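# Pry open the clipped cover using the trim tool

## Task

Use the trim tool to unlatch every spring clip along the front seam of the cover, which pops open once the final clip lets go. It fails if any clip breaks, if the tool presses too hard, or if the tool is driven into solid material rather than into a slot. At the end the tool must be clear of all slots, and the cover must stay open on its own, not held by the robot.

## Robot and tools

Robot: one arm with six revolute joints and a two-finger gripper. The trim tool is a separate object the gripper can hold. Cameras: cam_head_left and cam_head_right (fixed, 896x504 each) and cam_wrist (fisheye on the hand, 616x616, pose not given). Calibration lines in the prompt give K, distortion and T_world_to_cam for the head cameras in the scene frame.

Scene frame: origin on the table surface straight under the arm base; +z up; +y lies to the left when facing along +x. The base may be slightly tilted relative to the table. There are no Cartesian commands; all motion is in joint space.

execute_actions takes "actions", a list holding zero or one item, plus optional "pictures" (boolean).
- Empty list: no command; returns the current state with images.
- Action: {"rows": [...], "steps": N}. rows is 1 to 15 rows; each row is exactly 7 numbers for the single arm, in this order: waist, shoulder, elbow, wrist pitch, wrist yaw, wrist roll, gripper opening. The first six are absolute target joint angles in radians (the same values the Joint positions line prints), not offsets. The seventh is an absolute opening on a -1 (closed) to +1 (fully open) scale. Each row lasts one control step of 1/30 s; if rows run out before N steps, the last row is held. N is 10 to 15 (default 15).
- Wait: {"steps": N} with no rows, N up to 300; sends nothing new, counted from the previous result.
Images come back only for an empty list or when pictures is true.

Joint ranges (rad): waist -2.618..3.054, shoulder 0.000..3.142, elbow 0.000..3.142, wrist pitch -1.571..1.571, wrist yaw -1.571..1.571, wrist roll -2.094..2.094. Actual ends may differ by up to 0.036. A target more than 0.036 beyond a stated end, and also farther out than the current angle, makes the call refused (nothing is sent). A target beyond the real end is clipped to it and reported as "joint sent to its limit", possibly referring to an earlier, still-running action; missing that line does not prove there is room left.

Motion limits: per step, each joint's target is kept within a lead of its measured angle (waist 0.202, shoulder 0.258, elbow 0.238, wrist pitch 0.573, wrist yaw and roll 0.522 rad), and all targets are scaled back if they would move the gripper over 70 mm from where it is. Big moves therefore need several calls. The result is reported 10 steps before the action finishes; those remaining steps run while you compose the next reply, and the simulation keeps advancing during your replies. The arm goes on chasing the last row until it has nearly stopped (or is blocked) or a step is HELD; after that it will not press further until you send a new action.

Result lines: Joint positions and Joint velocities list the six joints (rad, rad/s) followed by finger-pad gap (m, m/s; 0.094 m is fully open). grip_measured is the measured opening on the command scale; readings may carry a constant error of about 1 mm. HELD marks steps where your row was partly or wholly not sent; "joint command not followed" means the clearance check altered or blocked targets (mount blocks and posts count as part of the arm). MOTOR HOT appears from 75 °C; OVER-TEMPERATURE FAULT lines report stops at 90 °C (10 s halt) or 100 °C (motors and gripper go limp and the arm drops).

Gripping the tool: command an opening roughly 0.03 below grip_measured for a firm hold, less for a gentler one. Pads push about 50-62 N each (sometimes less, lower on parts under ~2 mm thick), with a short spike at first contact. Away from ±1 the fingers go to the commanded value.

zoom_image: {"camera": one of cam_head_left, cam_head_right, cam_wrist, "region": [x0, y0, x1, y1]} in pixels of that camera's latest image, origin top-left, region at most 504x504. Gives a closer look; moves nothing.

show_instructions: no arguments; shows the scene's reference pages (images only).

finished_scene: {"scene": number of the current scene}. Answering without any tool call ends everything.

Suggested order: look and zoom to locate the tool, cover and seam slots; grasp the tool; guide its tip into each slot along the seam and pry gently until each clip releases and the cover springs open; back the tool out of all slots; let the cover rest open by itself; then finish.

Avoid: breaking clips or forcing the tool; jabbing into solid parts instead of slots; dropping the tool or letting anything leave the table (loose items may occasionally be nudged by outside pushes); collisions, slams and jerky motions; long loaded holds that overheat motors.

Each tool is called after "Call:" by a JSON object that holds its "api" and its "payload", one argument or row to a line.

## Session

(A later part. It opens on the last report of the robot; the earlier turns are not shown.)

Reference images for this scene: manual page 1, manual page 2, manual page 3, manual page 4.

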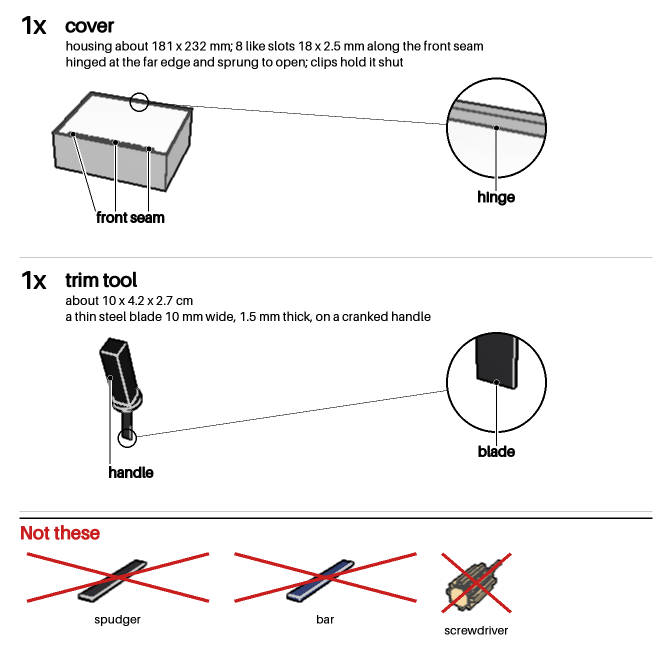

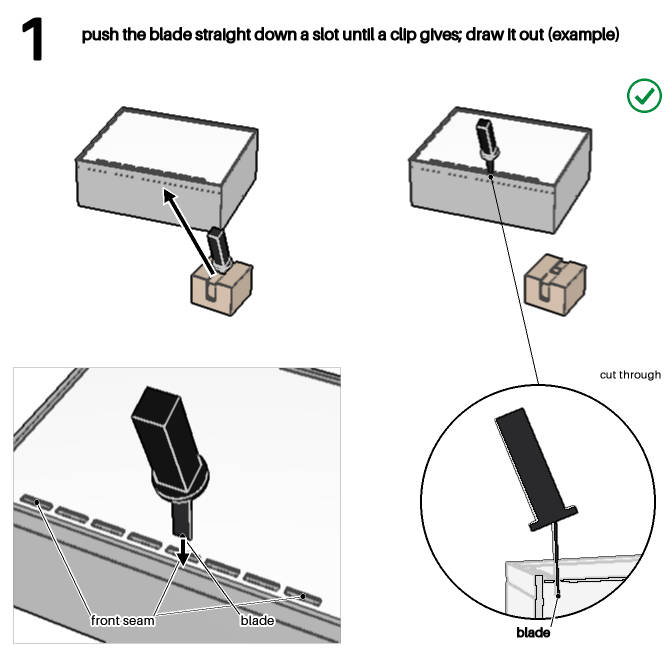

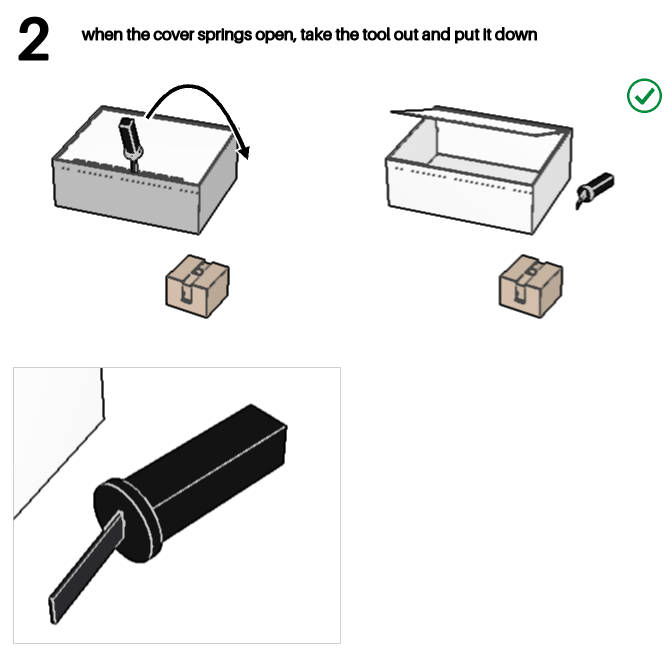

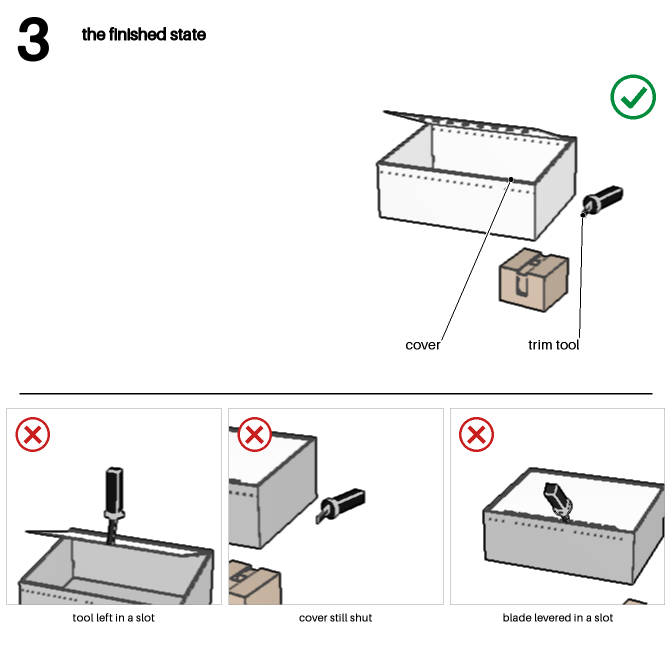

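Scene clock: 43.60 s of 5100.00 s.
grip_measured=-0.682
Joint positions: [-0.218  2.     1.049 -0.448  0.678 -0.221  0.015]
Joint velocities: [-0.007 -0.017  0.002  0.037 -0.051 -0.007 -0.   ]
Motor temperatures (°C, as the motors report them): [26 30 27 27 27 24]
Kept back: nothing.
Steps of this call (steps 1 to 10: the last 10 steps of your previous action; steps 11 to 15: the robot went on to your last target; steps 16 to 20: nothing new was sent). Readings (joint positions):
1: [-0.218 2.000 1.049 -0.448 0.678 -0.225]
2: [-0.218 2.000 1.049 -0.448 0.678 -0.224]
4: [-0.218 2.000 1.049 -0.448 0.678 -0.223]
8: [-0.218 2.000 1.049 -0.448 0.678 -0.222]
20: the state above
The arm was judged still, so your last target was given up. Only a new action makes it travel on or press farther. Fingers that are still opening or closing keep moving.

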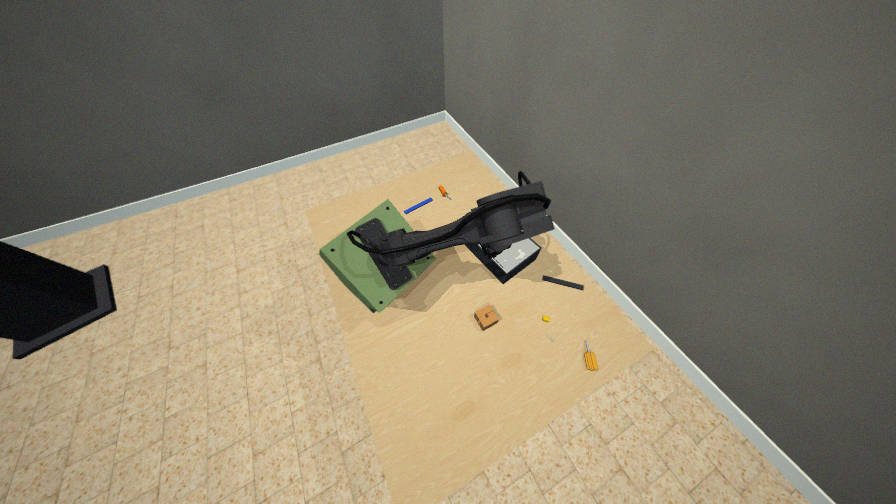

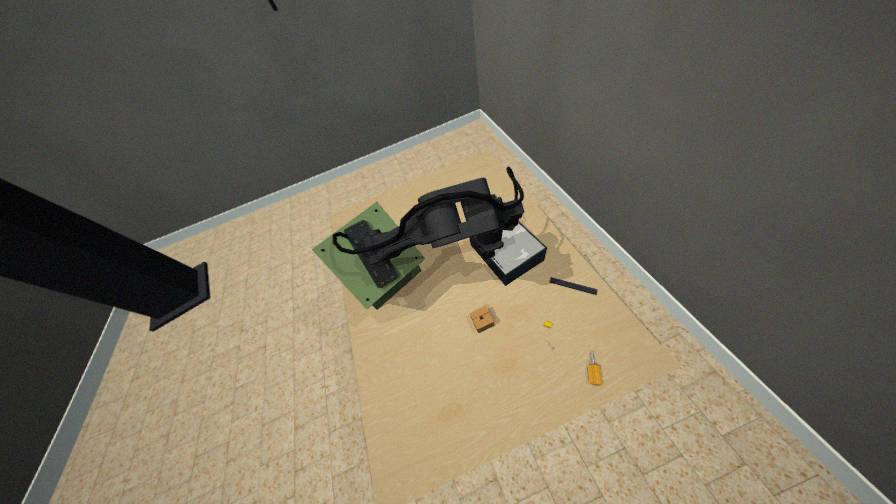

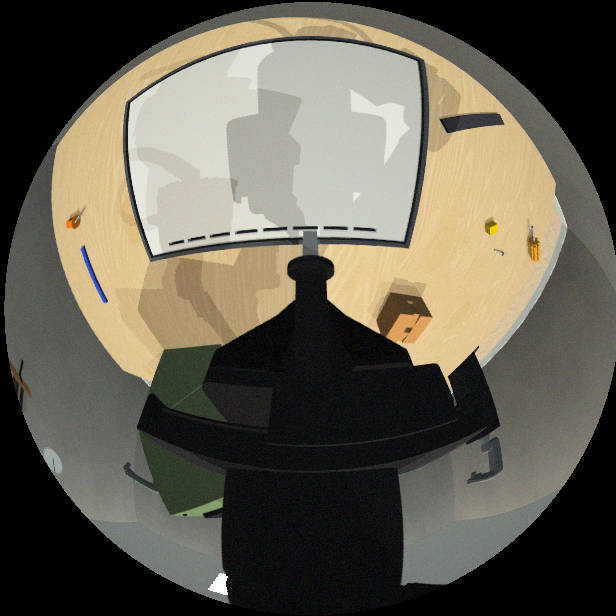

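Call:
{"api": "execute_actions", "payload": {
  "actions": [
    {"rows":[[-0.195,2.026,1.075,-0.427,0.668,-0.212,-0.715],[-0.19,2.028,1.075,-0.427,0.668,-0.212,-0.715]],"steps":15}
  ]
}}

Call:
{"api": "execute_actions", "payload": {
  "actions": [
    {"steps":20}
  ],
  "pictures": true
}}

Call:
{"api": "zoom_image", "payload": {
  "camera": "cam_wrist",
  "region": [241, 184, 381, 274]
}}

Scene clock: 44.23 s of 5100.00 s.
grip_measured=-0.681
Joint positions: [-0.211  2.005  1.049 -0.446  0.678 -0.221  0.015]
Joint velocities: [ 0.056  0.051  0.002  0.007 -0.037 -0.022 -0.   ]
Motor temperatures (°C, as the motors report them): [26 30 27 27 27 24]
Steps of this call (steps 1 to 14: nothing new was sent; steps 15 to 19: the first 5 steps of this action). Readings (joint positions):
15: [-0.218 2.000 1.049 -0.448 0.678 -0.221]
16: [-0.217 2.001 1.049 -0.447 0.678 -0.221]
18: [-0.213 2.004 1.049 -0.446 0.678 -0.221]
19: the state above

Scene clock: 44.90 s of 5100.00 s.
grip_measured=-0.681
Joint positions: [-0.208  2.009  1.049 -0.446  0.678 -0.22   0.015]
Joint velocities: [-0.002 -0.022  0.007  0.051  0.022  0.051  0.   ]
Motor temperatures (°C, as the motors report them): [26 30 27 27 27 24]
Kept back: nothing.
Steps of this call (steps 1 to 10: the last 10 steps of your previous action; steps 11 to 15: the robot went on to your last target; steps 16 to 20: nothing new was sent). Readings (joint positions):
1: [-0.210 2.007 1.049 -0.446 0.678 -0.220]
2: [-0.208 2.008 1.049 -0.446 0.678 -0.220]
4: [-0.208 2.009 1.049 -0.446 0.678 -0.220]
8: [-0.208 2.009 1.049 -0.446 0.678 -0.220]
20: the state above
The arm was judged still, so your last target was given up. Only a new action makes it travel on or press farther. Fingers that are still opening or closing keep moving.

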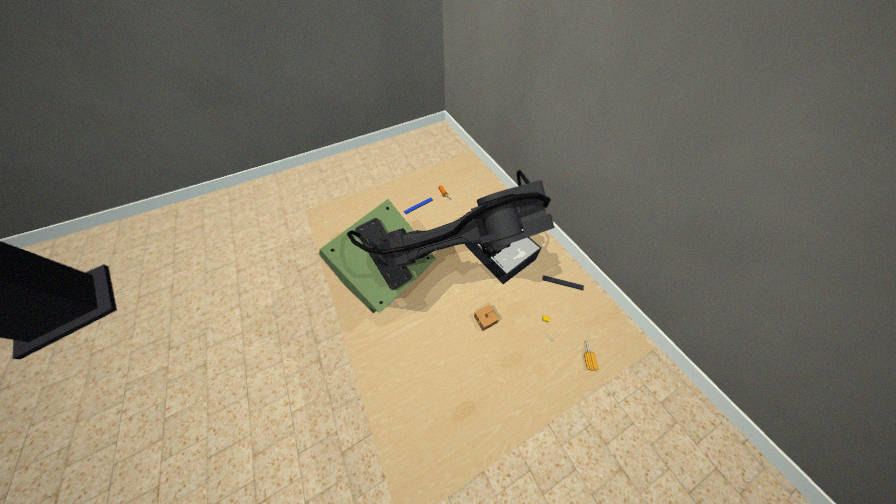

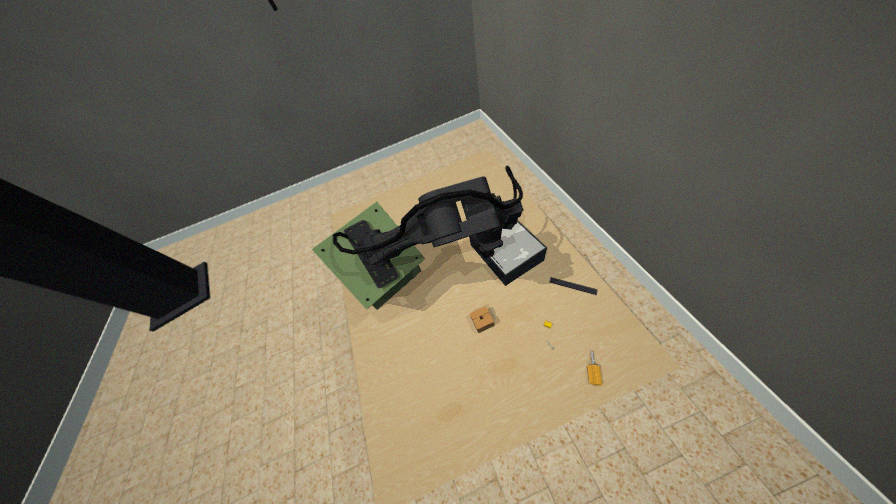

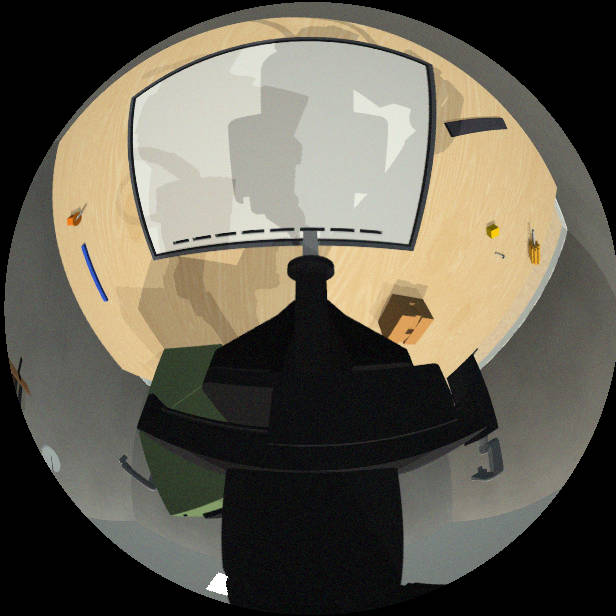

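Region (241, 184, 381, 274) of cam_wrist's 616x616 image, scaled by 3.600, with more detail than that image has; it fills the top 324 rows of this view, and the rest is white.

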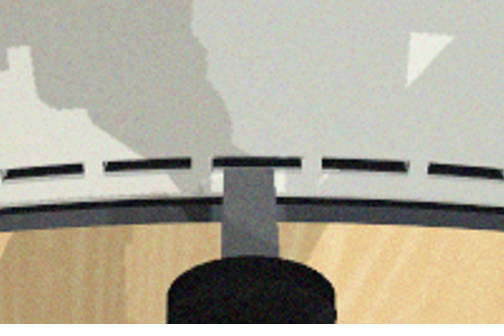

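Call:
{"api": "execute_actions", "payload": {
  "actions": [
    {"rows":[[-0.19,2.028,1.075,-0.422,0.668,-0.212,-0.715],[-0.19,2.028,1.075,-0.419,0.668,-0.212,-0.715]],"steps":12}
  ]
}}

Call:
{"api": "execute_actions", "payload": {
  "actions": [
    {"steps":20}
  ],
  "pictures": true
}}

Call:
{"api": "zoom_image", "payload": {
  "camera": "cam_wrist",
  "region": [241, 184, 381, 274]
}}

Scene clock: 46.17 s of 5100.00 s.
grip_measured=-0.681
Joint positions: [-0.208  2.009  1.049 -0.445  0.678 -0.22   0.015]
Joint velocities: [-0.017  0.002 -0.007 -0.037 -0.066 -0.007 -0.001]
Motor temperatures (°C, as the motors report them): [26 30 27 27 27 24]
Steps of this call (steps 1 to 36: nothing new was sent; steps 37 to 38: the first 2 steps of this action). Readings (joint positions):
37: [-0.208 2.009 1.049 -0.445 0.678 -0.220]
38: the state above

Scene clock: 46.83 s of 5100.00 s.
grip_measured=-0.681
Joint positions: [-0.208  2.009  1.049 -0.445  0.678 -0.22   0.015]
Joint velocities: [-0.012  0.007  0.022 -0.051 -0.037 -0.066  0.   ]
Motor temperatures (°C, as the motors report them): [26 30 27 27 27 24]
Kept back: nothing.
Steps of this call (steps 1 to 10: the last 10 steps of your previous action; steps 11 to 15: the robot went on to your last target; steps 16 to 20: nothing new was sent). Readings (joint positions):
1: [-0.208 2.009 1.049 -0.445 0.678 -0.220]
2: [-0.208 2.009 1.049 -0.445 0.678 -0.220]
4: [-0.208 2.009 1.049 -0.445 0.678 -0.220]
8: [-0.208 2.009 1.049 -0.445 0.678 -0.220]
20: the state above
The arm was judged still, so your last target was given up. Only a new action makes it travel on or press farther. Fingers that are still opening or closing keep moving.

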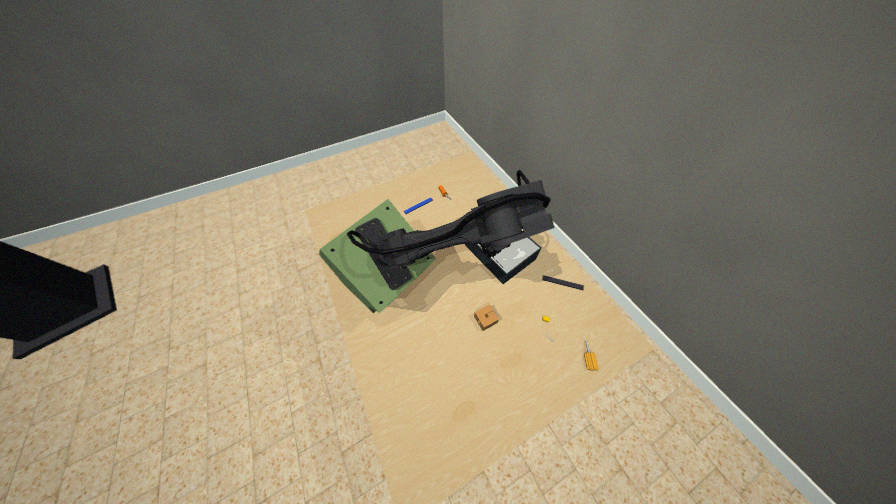

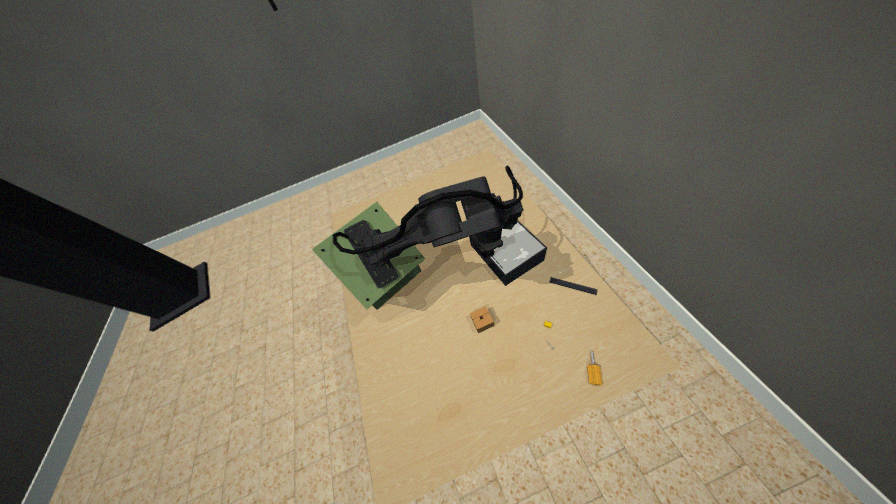

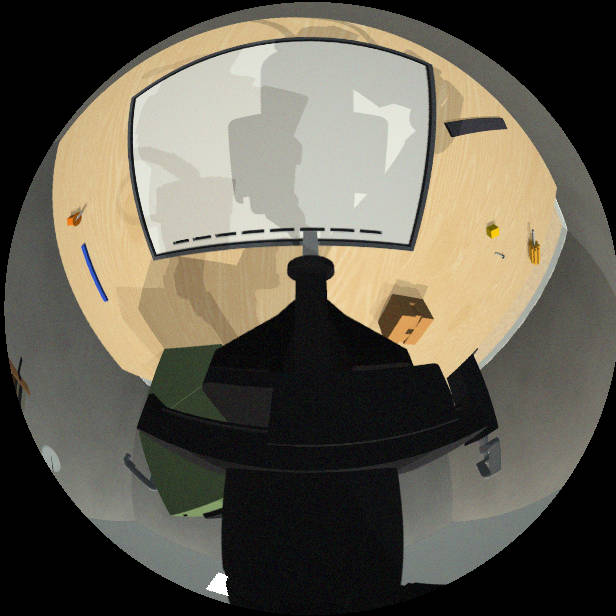

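Region (241, 184, 381, 274) of cam_wrist's 616x616 image, scaled by 3.600, with more detail than that image has; it fills the top 324 rows of this view, and the rest is white.

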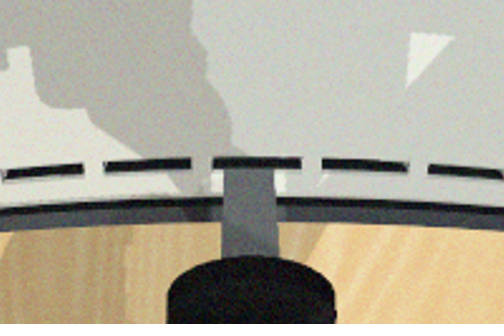

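Call:
{"api": "execute_actions", "payload": {
  "actions": [
    {"rows":[[-0.19,2.028,1.075,-0.414,0.668,-0.212,-0.715],[-0.19,2.028,1.075,-0.411,0.668,-0.212,-0.715]],"steps":12}
  ]
}}

Call:
{"api": "execute_actions", "payload": {
  "actions": [
    {"steps":20}
  ],
  "pictures": true
}}

Call:
{"api": "zoom_image", "payload": {
  "camera": "cam_wrist",
  "region": [241, 184, 381, 274]
}}

Scene clock: 47.20 s of 5100.00 s.
grip_measured=-0.681
Joint positions: [-0.208  2.009  1.049 -0.445  0.678 -0.22   0.015]
Joint velocities: [ 0.007  0.007  0.007  0.007 -0.051 -0.007  0.   ]
Motor temperatures (°C, as the motors report them): [26 30 27 27 27 24]
Steps of this call (steps 1 to 9: nothing new was sent; steps 10 to 11: the first 2 steps of this action). Readings (joint positions):
10: [-0.208 2.009 1.049 -0.445 0.678 -0.220]
11: the state above

Scene clock: 47.87 s of 5100.00 s.
grip_measured=-0.681
Joint positions: [-0.208  2.009  1.049 -0.445  0.678 -0.22   0.015]
Joint velocities: [-0.012 -0.007 -0.002 -0.037 -0.051 -0.007 -0.   ]
Motor temperatures (°C, as the motors report them): [26 30 27 27 27 24]
Kept back: nothing.
Steps of this call (steps 1 to 10: the last 10 steps of your previous action; steps 11 to 15: the robot went on to your last target; steps 16 to 20: nothing new was sent). Readings (joint positions):
1: [-0.208 2.009 1.049 -0.445 0.678 -0.220]
2: [-0.208 2.009 1.049 -0.445 0.678 -0.220]
4: [-0.208 2.009 1.049 -0.445 0.678 -0.220]
8: [-0.208 2.009 1.049 -0.445 0.678 -0.220]
20: the state above
The arm was judged still, so your last target was given up. Only a new action makes it travel on or press farther. Fingers that are still opening or closing keep moving.

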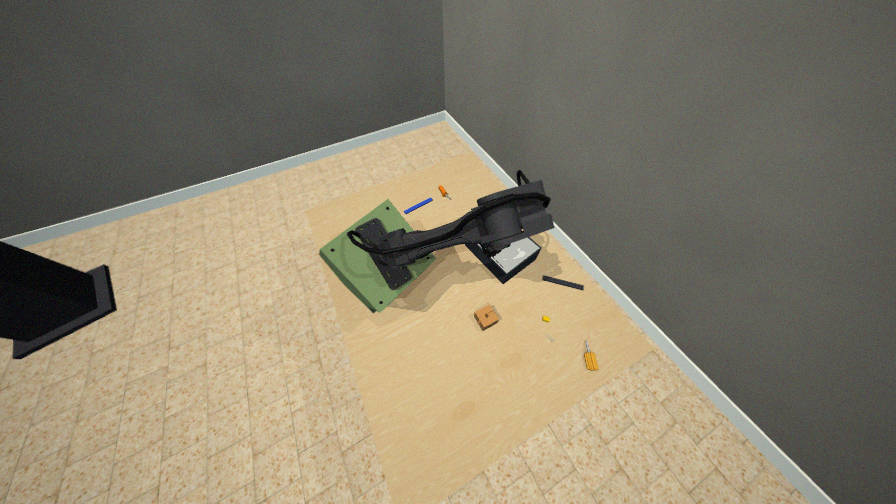

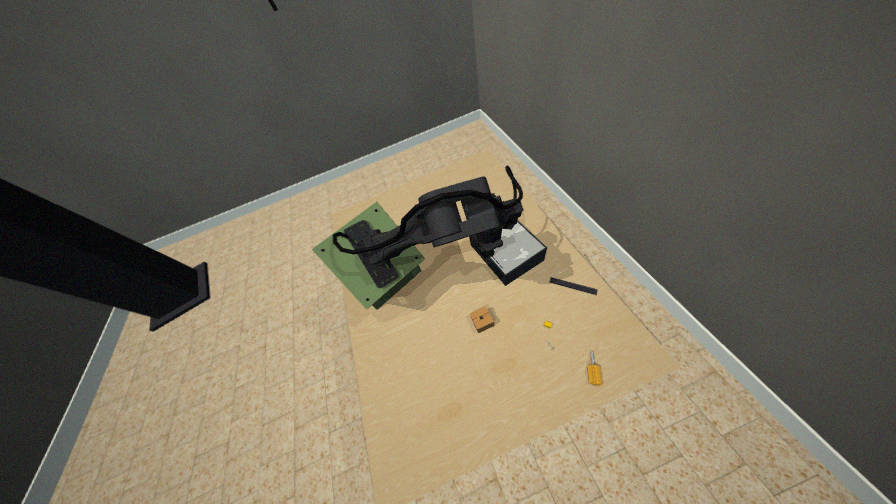

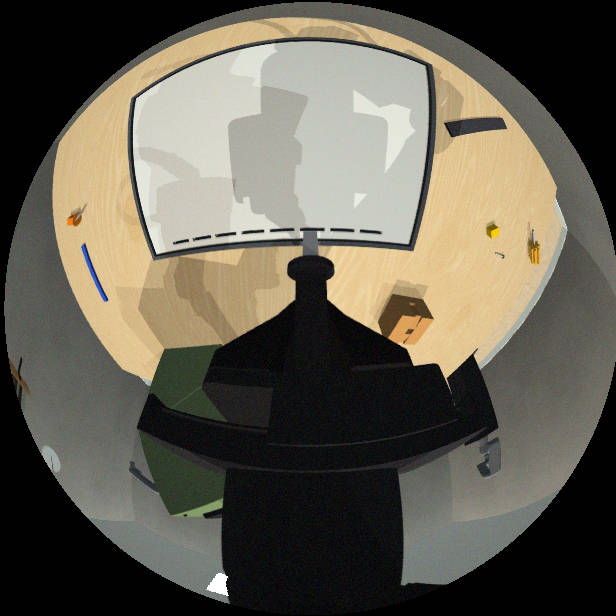

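Region (241, 184, 381, 274) of cam_wrist's 616x616 image, scaled by 3.600, with more detail than that image has; it fills the top 324 rows of this view, and the rest is white.

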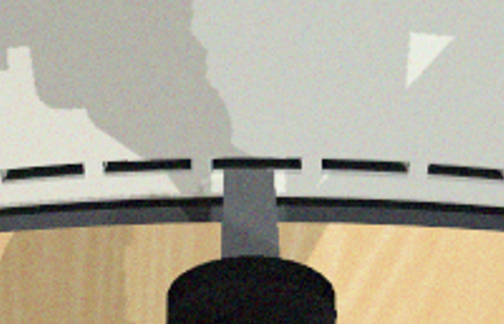

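Call:
{"api": "execute_actions", "payload": {
  "actions": [
    {"rows":[[-0.19,2.0,1.075,-0.43,0.668,-0.212,-0.715],[-0.19,1.99,1.075,-0.43,0.668,-0.212,-0.715],[-0.19,1.982,1.075,-0.43,0.668,-0.212,-0.715]],"steps":12}
  ]
}}

Call:
{"api": "execute_actions", "payload": {
  "actions": [
    {"steps":20}
  ],
  "pictures": true
}}

Call:
{"api": "zoom_image", "payload": {
  "camera": "cam_wrist",
  "region": [241, 184, 381, 274]
}}

Scene clock: 48.80 s of 5100.00 s.
grip_measured=-0.681
Joint positions: [-0.208  2.009  1.049 -0.445  0.678 -0.22   0.015]
Joint velocities: [-0.007 -0.002  0.002 -0.051 -0.022  0.007 -0.001]
Motor temperatures (°C, as the motors report them): [26 30 27 27 27 24]
Steps of this call (steps 1 to 26: nothing new was sent; steps 27 to 28: the first 2 steps of this action). Readings (joint positions):
27: [-0.208 2.009 1.049 -0.445 0.678 -0.220]
28: the state above

Scene clock: 49.47 s of 5100.00 s.
grip_measured=-0.681
Joint positions: [-0.208  2.     1.049 -0.445  0.678 -0.22   0.015]
Joint velocities: [-0.007 -0.002 -0.022  0.037  0.022 -0.066  0.001]
Motor temperatures (°C, as the motors report them): [26 30 27 27 27 24]
Kept back: nothing.
Steps of this call (steps 1 to 10: the last 10 steps of your previous action; steps 11 to 15: the robot went on to your last target; steps 16 to 20: nothing new was sent). Readings (joint positions):
1: [-0.208 2.007 1.049 -0.445 0.678 -0.220]
2: [-0.208 2.006 1.049 -0.445 0.678 -0.220]
4: [-0.208 2.003 1.049 -0.445 0.678 -0.220]
8: [-0.208 2.000 1.049 -0.445 0.678 -0.220]
20: the state above
The arm was judged still, so your last target was given up. Only a new action makes it travel on or press farther. Fingers that are still opening or closing keep moving.

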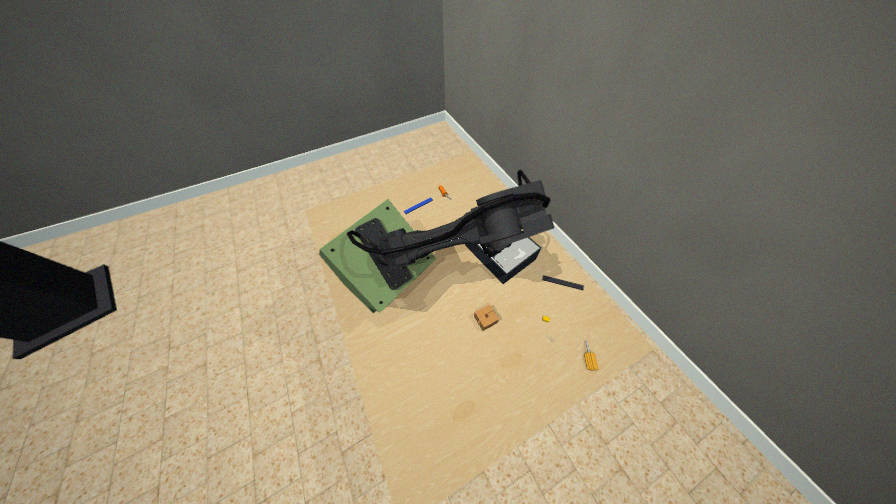

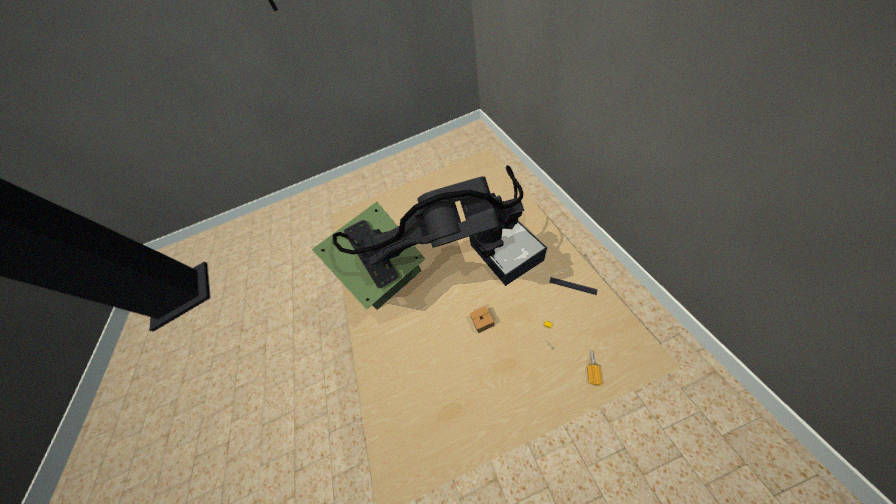

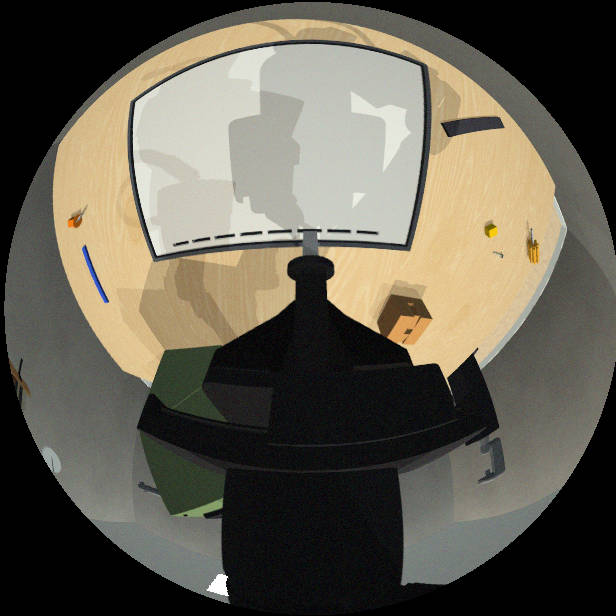

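Region (241, 184, 381, 274) of cam_wrist's 616x616 image, scaled by 3.600, with more detail than that image has; it fills the top 324 rows of this view, and the rest is white.

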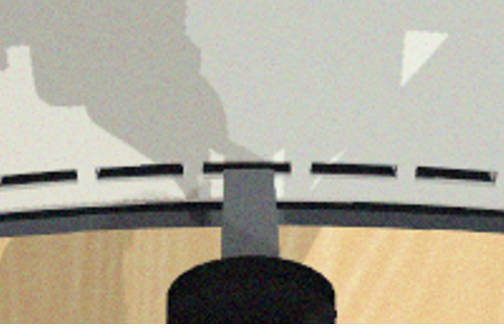

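Call:
{"api": "execute_actions", "payload": {
  "actions": [
    {"rows":[[-0.205,1.99,1.075,-0.43,0.667,-0.212,-0.715],[-0.211,1.99,1.075,-0.43,0.664,-0.212,-0.715],[-0.216,1.99,1.075,-0.43,0.662,-0.212,-0.715]],"steps":12}
  ]
}}

Call:
{"api": "execute_actions", "payload": {
  "actions": [
    {"steps":20}
  ],
  "pictures": true
}}

Call:
{"api": "zoom_image", "payload": {
  "camera": "cam_wrist",
  "region": [241, 184, 381, 274]
}}

Scene clock: 51.33 s of 5100.00 s.
grip_measured=-0.681
Joint positions: [-0.208  2.     1.049 -0.445  0.678 -0.22   0.015]
Joint velocities: [-0.002  0.012 -0.017 -0.037 -0.007 -0.081  0.   ]
Motor temperatures (°C, as the motors report them): [26 30 27 27 27 24]
Steps of this call (steps 1 to 54: nothing new was sent; steps 55 to 56: the first 2 steps of this action). Readings (joint positions):
55: [-0.208 2.000 1.049 -0.445 0.678 -0.220]
56: the state above

Scene clock: 52.00 s of 5100.00 s.
grip_measured=-0.682
Joint positions: [-0.214  2.     1.049 -0.445  0.674 -0.22   0.015]
Joint velocities: [ 0.007 -0.002  0.002  0.007 -0.051  0.022 -0.   ]
Motor temperatures (°C, as the motors report them): [26 30 27 27 27 24]
Kept back: nothing.
Steps of this call (steps 1 to 10: the last 10 steps of your previous action; steps 11 to 15: the robot went on to your last target; steps 16 to 20: nothing new was sent). Readings (joint positions):
1: [-0.208 2.000 1.049 -0.445 0.677 -0.220]
2: [-0.209 2.000 1.049 -0.445 0.676 -0.220]
4: [-0.212 2.000 1.049 -0.445 0.675 -0.220]
8: [-0.214 2.000 1.049 -0.445 0.675 -0.220]
20: the state above
The arm was judged still, so your last target was given up. Only a new action makes it travel on or press farther. Fingers that are still opening or closing keep moving.

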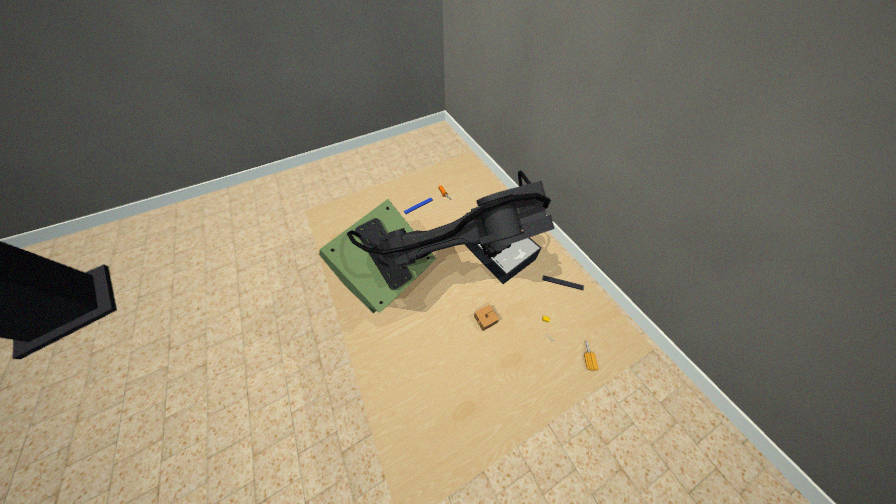

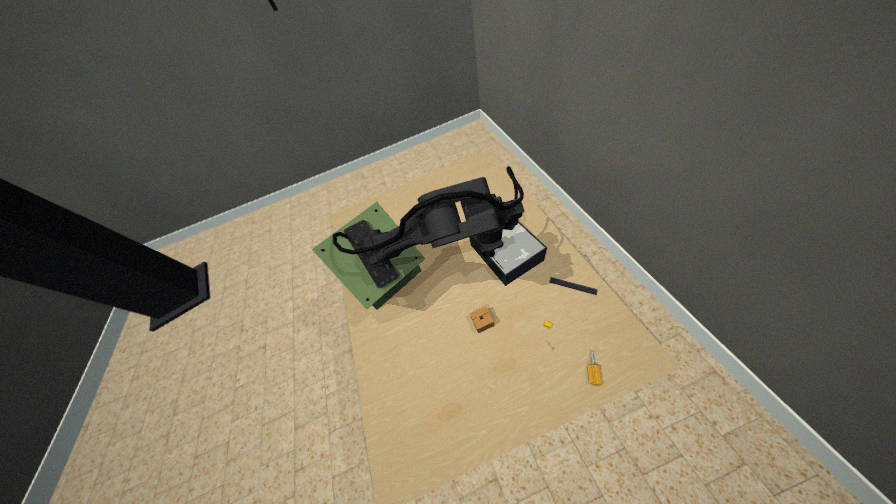

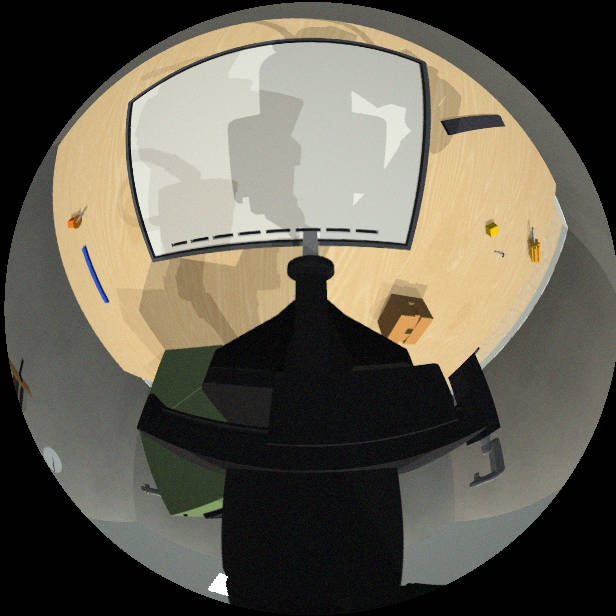

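Region (241, 184, 381, 274) of cam_wrist's 616x616 image, scaled by 3.600, with more detail than that image has; it fills the top 324 rows of this view, and the rest is white.

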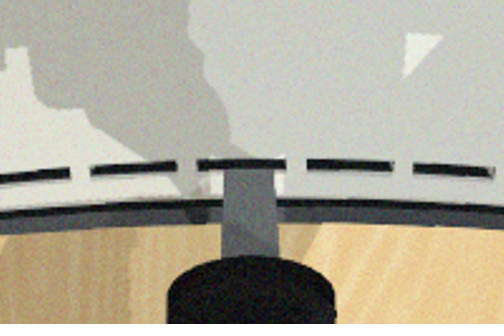

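Call:
{"api": "execute_actions", "payload": {
  "actions": [
    {"rows":[[-0.216,1.99,1.079,-0.43,0.662,-0.212,-0.715],[-0.216,1.99,1.083,-0.43,0.662,-0.212,-0.715]],"steps":12}
  ]
}}

Call:
{"api": "execute_actions", "payload": {
  "actions": [
    {"steps":20}
  ],
  "pictures": true
}}

Call:
{"api": "zoom_image", "payload": {
  "camera": "cam_wrist",
  "region": [241, 184, 381, 274]
}}

Scene clock: 54.17 s of 5100.00 s.
grip_measured=-0.682
Joint positions: [-0.214  2.     1.049 -0.445  0.674 -0.22   0.015]
Joint velocities: [-0.007  0.012 -0.002 -0.007 -0.022 -0.11   0.001]
Motor temperatures (°C, as the motors report them): [26 30 27 26 27 24]
Steps of this call (steps 1 to 63: nothing new was sent; steps 64 to 65: the first 2 steps of this action). Readings (joint positions):
64: [-0.214 2.000 1.049 -0.445 0.674 -0.220]
65: the state above

Scene clock: 54.83 s of 5100.00 s.
grip_measured=-0.682
Joint positions: [-0.214  2.     1.049 -0.445  0.674 -0.22   0.015]
Joint velocities: [-0.002  0.002  0.017  0.081 -0.081  0.022 -0.001]
Motor temperatures (°C, as the motors report them): [26 30 27 26 27 24]
Kept back: nothing.
Steps of this call (steps 1 to 10: the last 10 steps of your previous action; steps 11 to 15: the robot went on to your last target; steps 16 to 20: nothing new was sent). Readings (joint positions):
1: [-0.214 2.000 1.049 -0.445 0.674 -0.220]
2: [-0.214 2.000 1.049 -0.445 0.674 -0.220]
4: [-0.214 2.000 1.049 -0.445 0.674 -0.220]
8: [-0.214 2.000 1.049 -0.445 0.674 -0.220]
20: the state above
The arm was judged still, so your last target was given up. Only a new action makes it travel on or press farther. Fingers that are still opening or closing keep moving.

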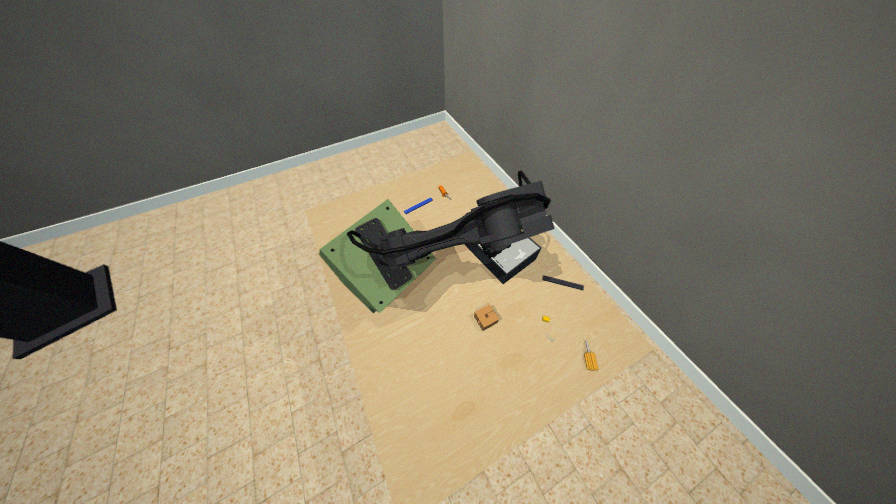

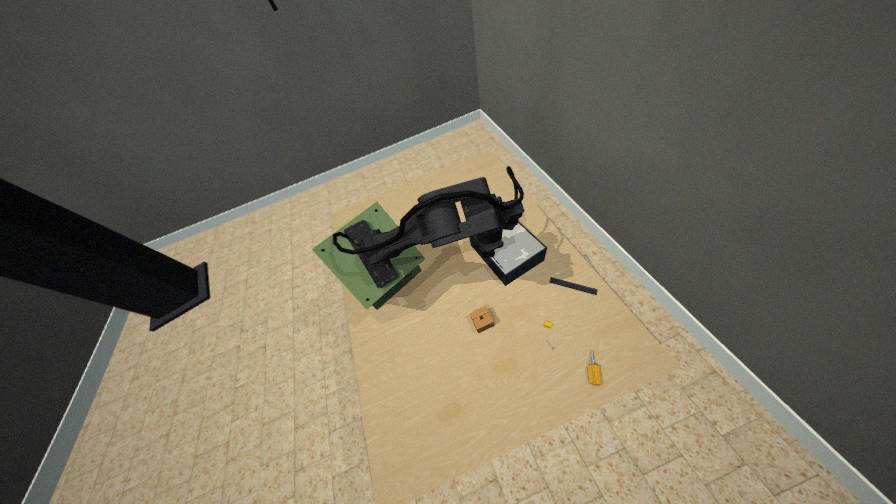

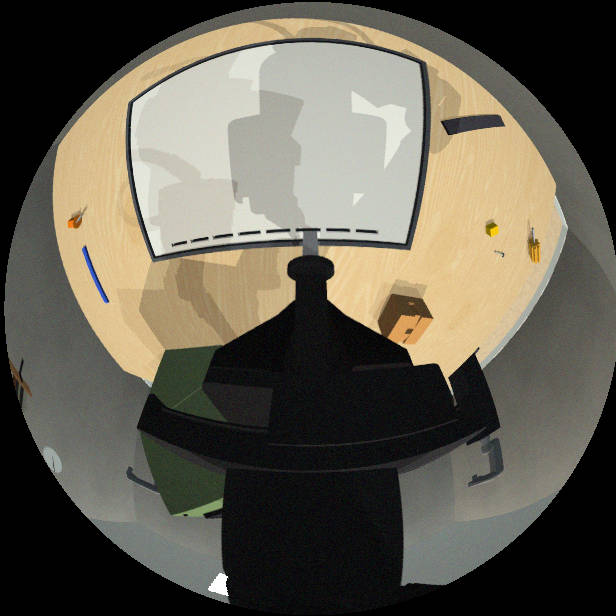

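Region (241, 184, 381, 274) of cam_wrist's 616x616 image, scaled by 3.600, with more detail than that image has; it fills the top 324 rows of this view, and the rest is white.

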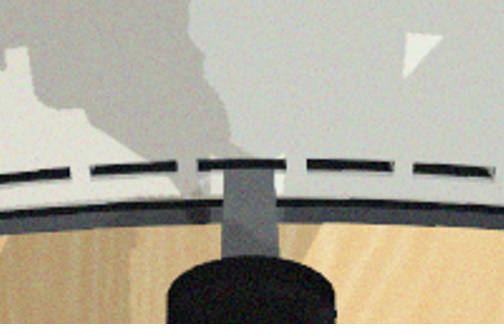

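Call:
{"api": "execute_actions", "payload": {
  "actions": [
    {"rows":[[-0.216,1.99,1.092,-0.43,0.662,-0.212,-0.715],[-0.216,1.99,1.095,-0.43,0.662,-0.212,-0.715],[-0.216,1.99,1.095,-0.43,0.662,-0.212,-0.715],[-0.216,1.99,1.079,-0.43,0.662,-0.212,-0.715]],"steps":12}
  ]
}}

Call:
{"api": "execute_actions", "payload": {
  "actions": [
    {"steps":20}
  ],
  "pictures": true
}}

Call:
{"api": "zoom_image", "payload": {
  "camera": "cam_wrist",
  "region": [241, 184, 381, 274]
}}

Scene clock: 56.50 s of 5100.00 s.
grip_measured=-0.682
Joint positions: [-0.214  2.     1.054 -0.445  0.673 -0.22   0.015]
Joint velocities: [-0.012  0.012  0.11  -0.022 -0.037  0.066 -0.001]
Motor temperatures (°C, as the motors report them): [26 30 27 26 27 24]
Steps of this call (steps 1 to 48: nothing new was sent; steps 49 to 50: the first 2 steps of this action). Readings (joint positions):
49: [-0.214 2.000 1.051 -0.445 0.674 -0.220]
50: the state above

Scene clock: 57.17 s of 5100.00 s.
grip_measured=-0.682
Joint positions: [-0.214  2.     1.062 -0.439  0.673 -0.22   0.015]
Joint velocities: [-0.002  0.002 -0.002  0.022 -0.007  0.022  0.001]
Motor temperatures (°C, as the motors report them): [26 30 27 26 27 24]
Kept back: nothing.
Steps of this call (steps 1 to 10: the last 10 steps of your previous action; steps 11 to 15: the robot went on to your last target; steps 16 to 20: nothing new was sent). Readings (joint positions):
1: [-0.214 2.000 1.059 -0.445 0.673 -0.220]
2: [-0.214 2.000 1.061 -0.442 0.673 -0.220]
4: [-0.214 2.000 1.062 -0.439 0.673 -0.220]
8: [-0.214 2.000 1.062 -0.439 0.673 -0.220]
20: the state above
The arm was judged still, so your last target was given up. Only a new action makes it travel on or press farther. Fingers that are still opening or closing keep moving.

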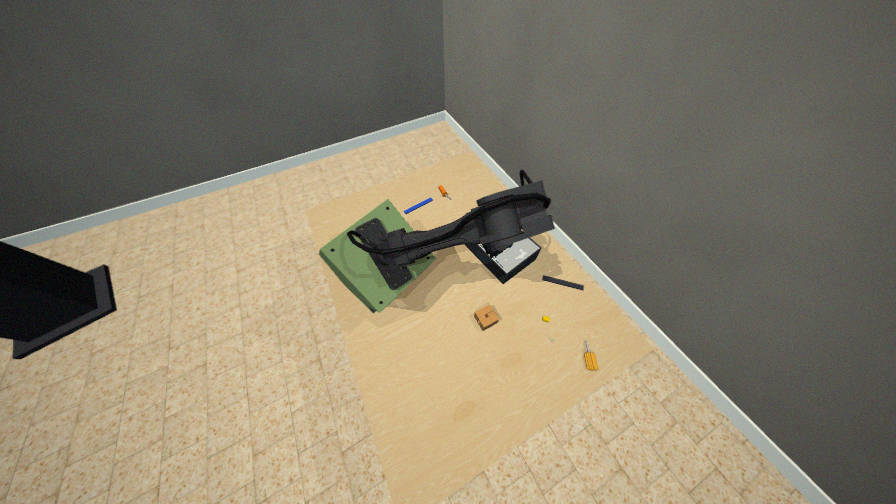

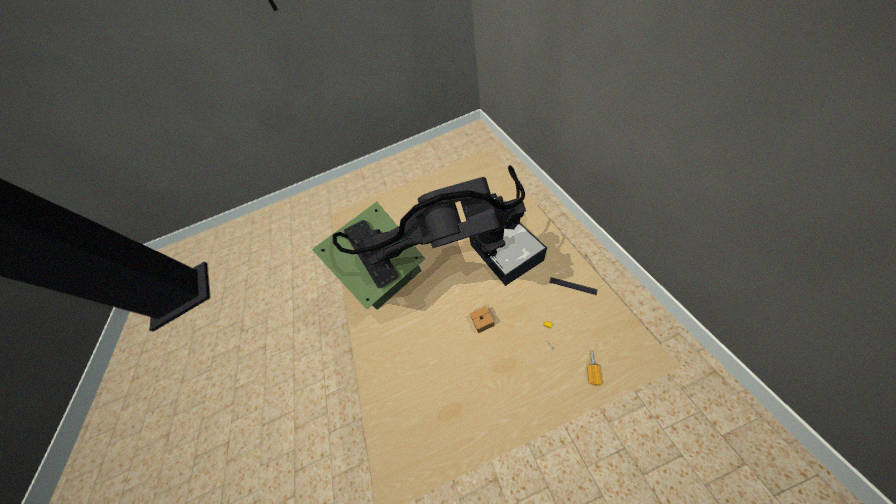

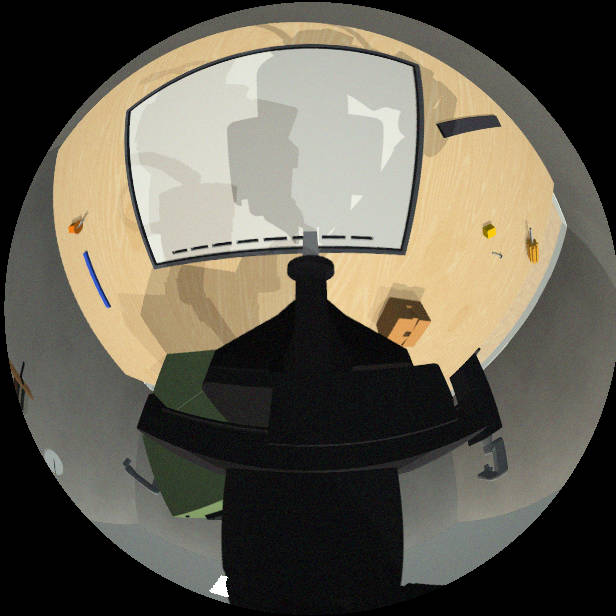

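Region (241, 184, 381, 274) of cam_wrist's 616x616 image, scaled by 3.600, with more detail than that image has; it fills the top 324 rows of this view, and the rest is white.

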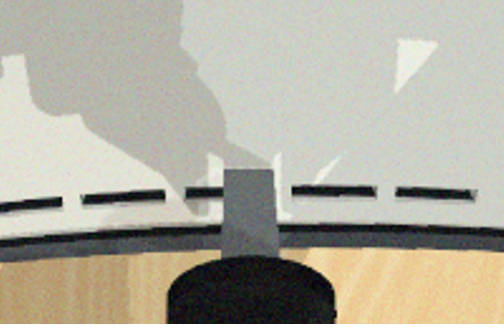

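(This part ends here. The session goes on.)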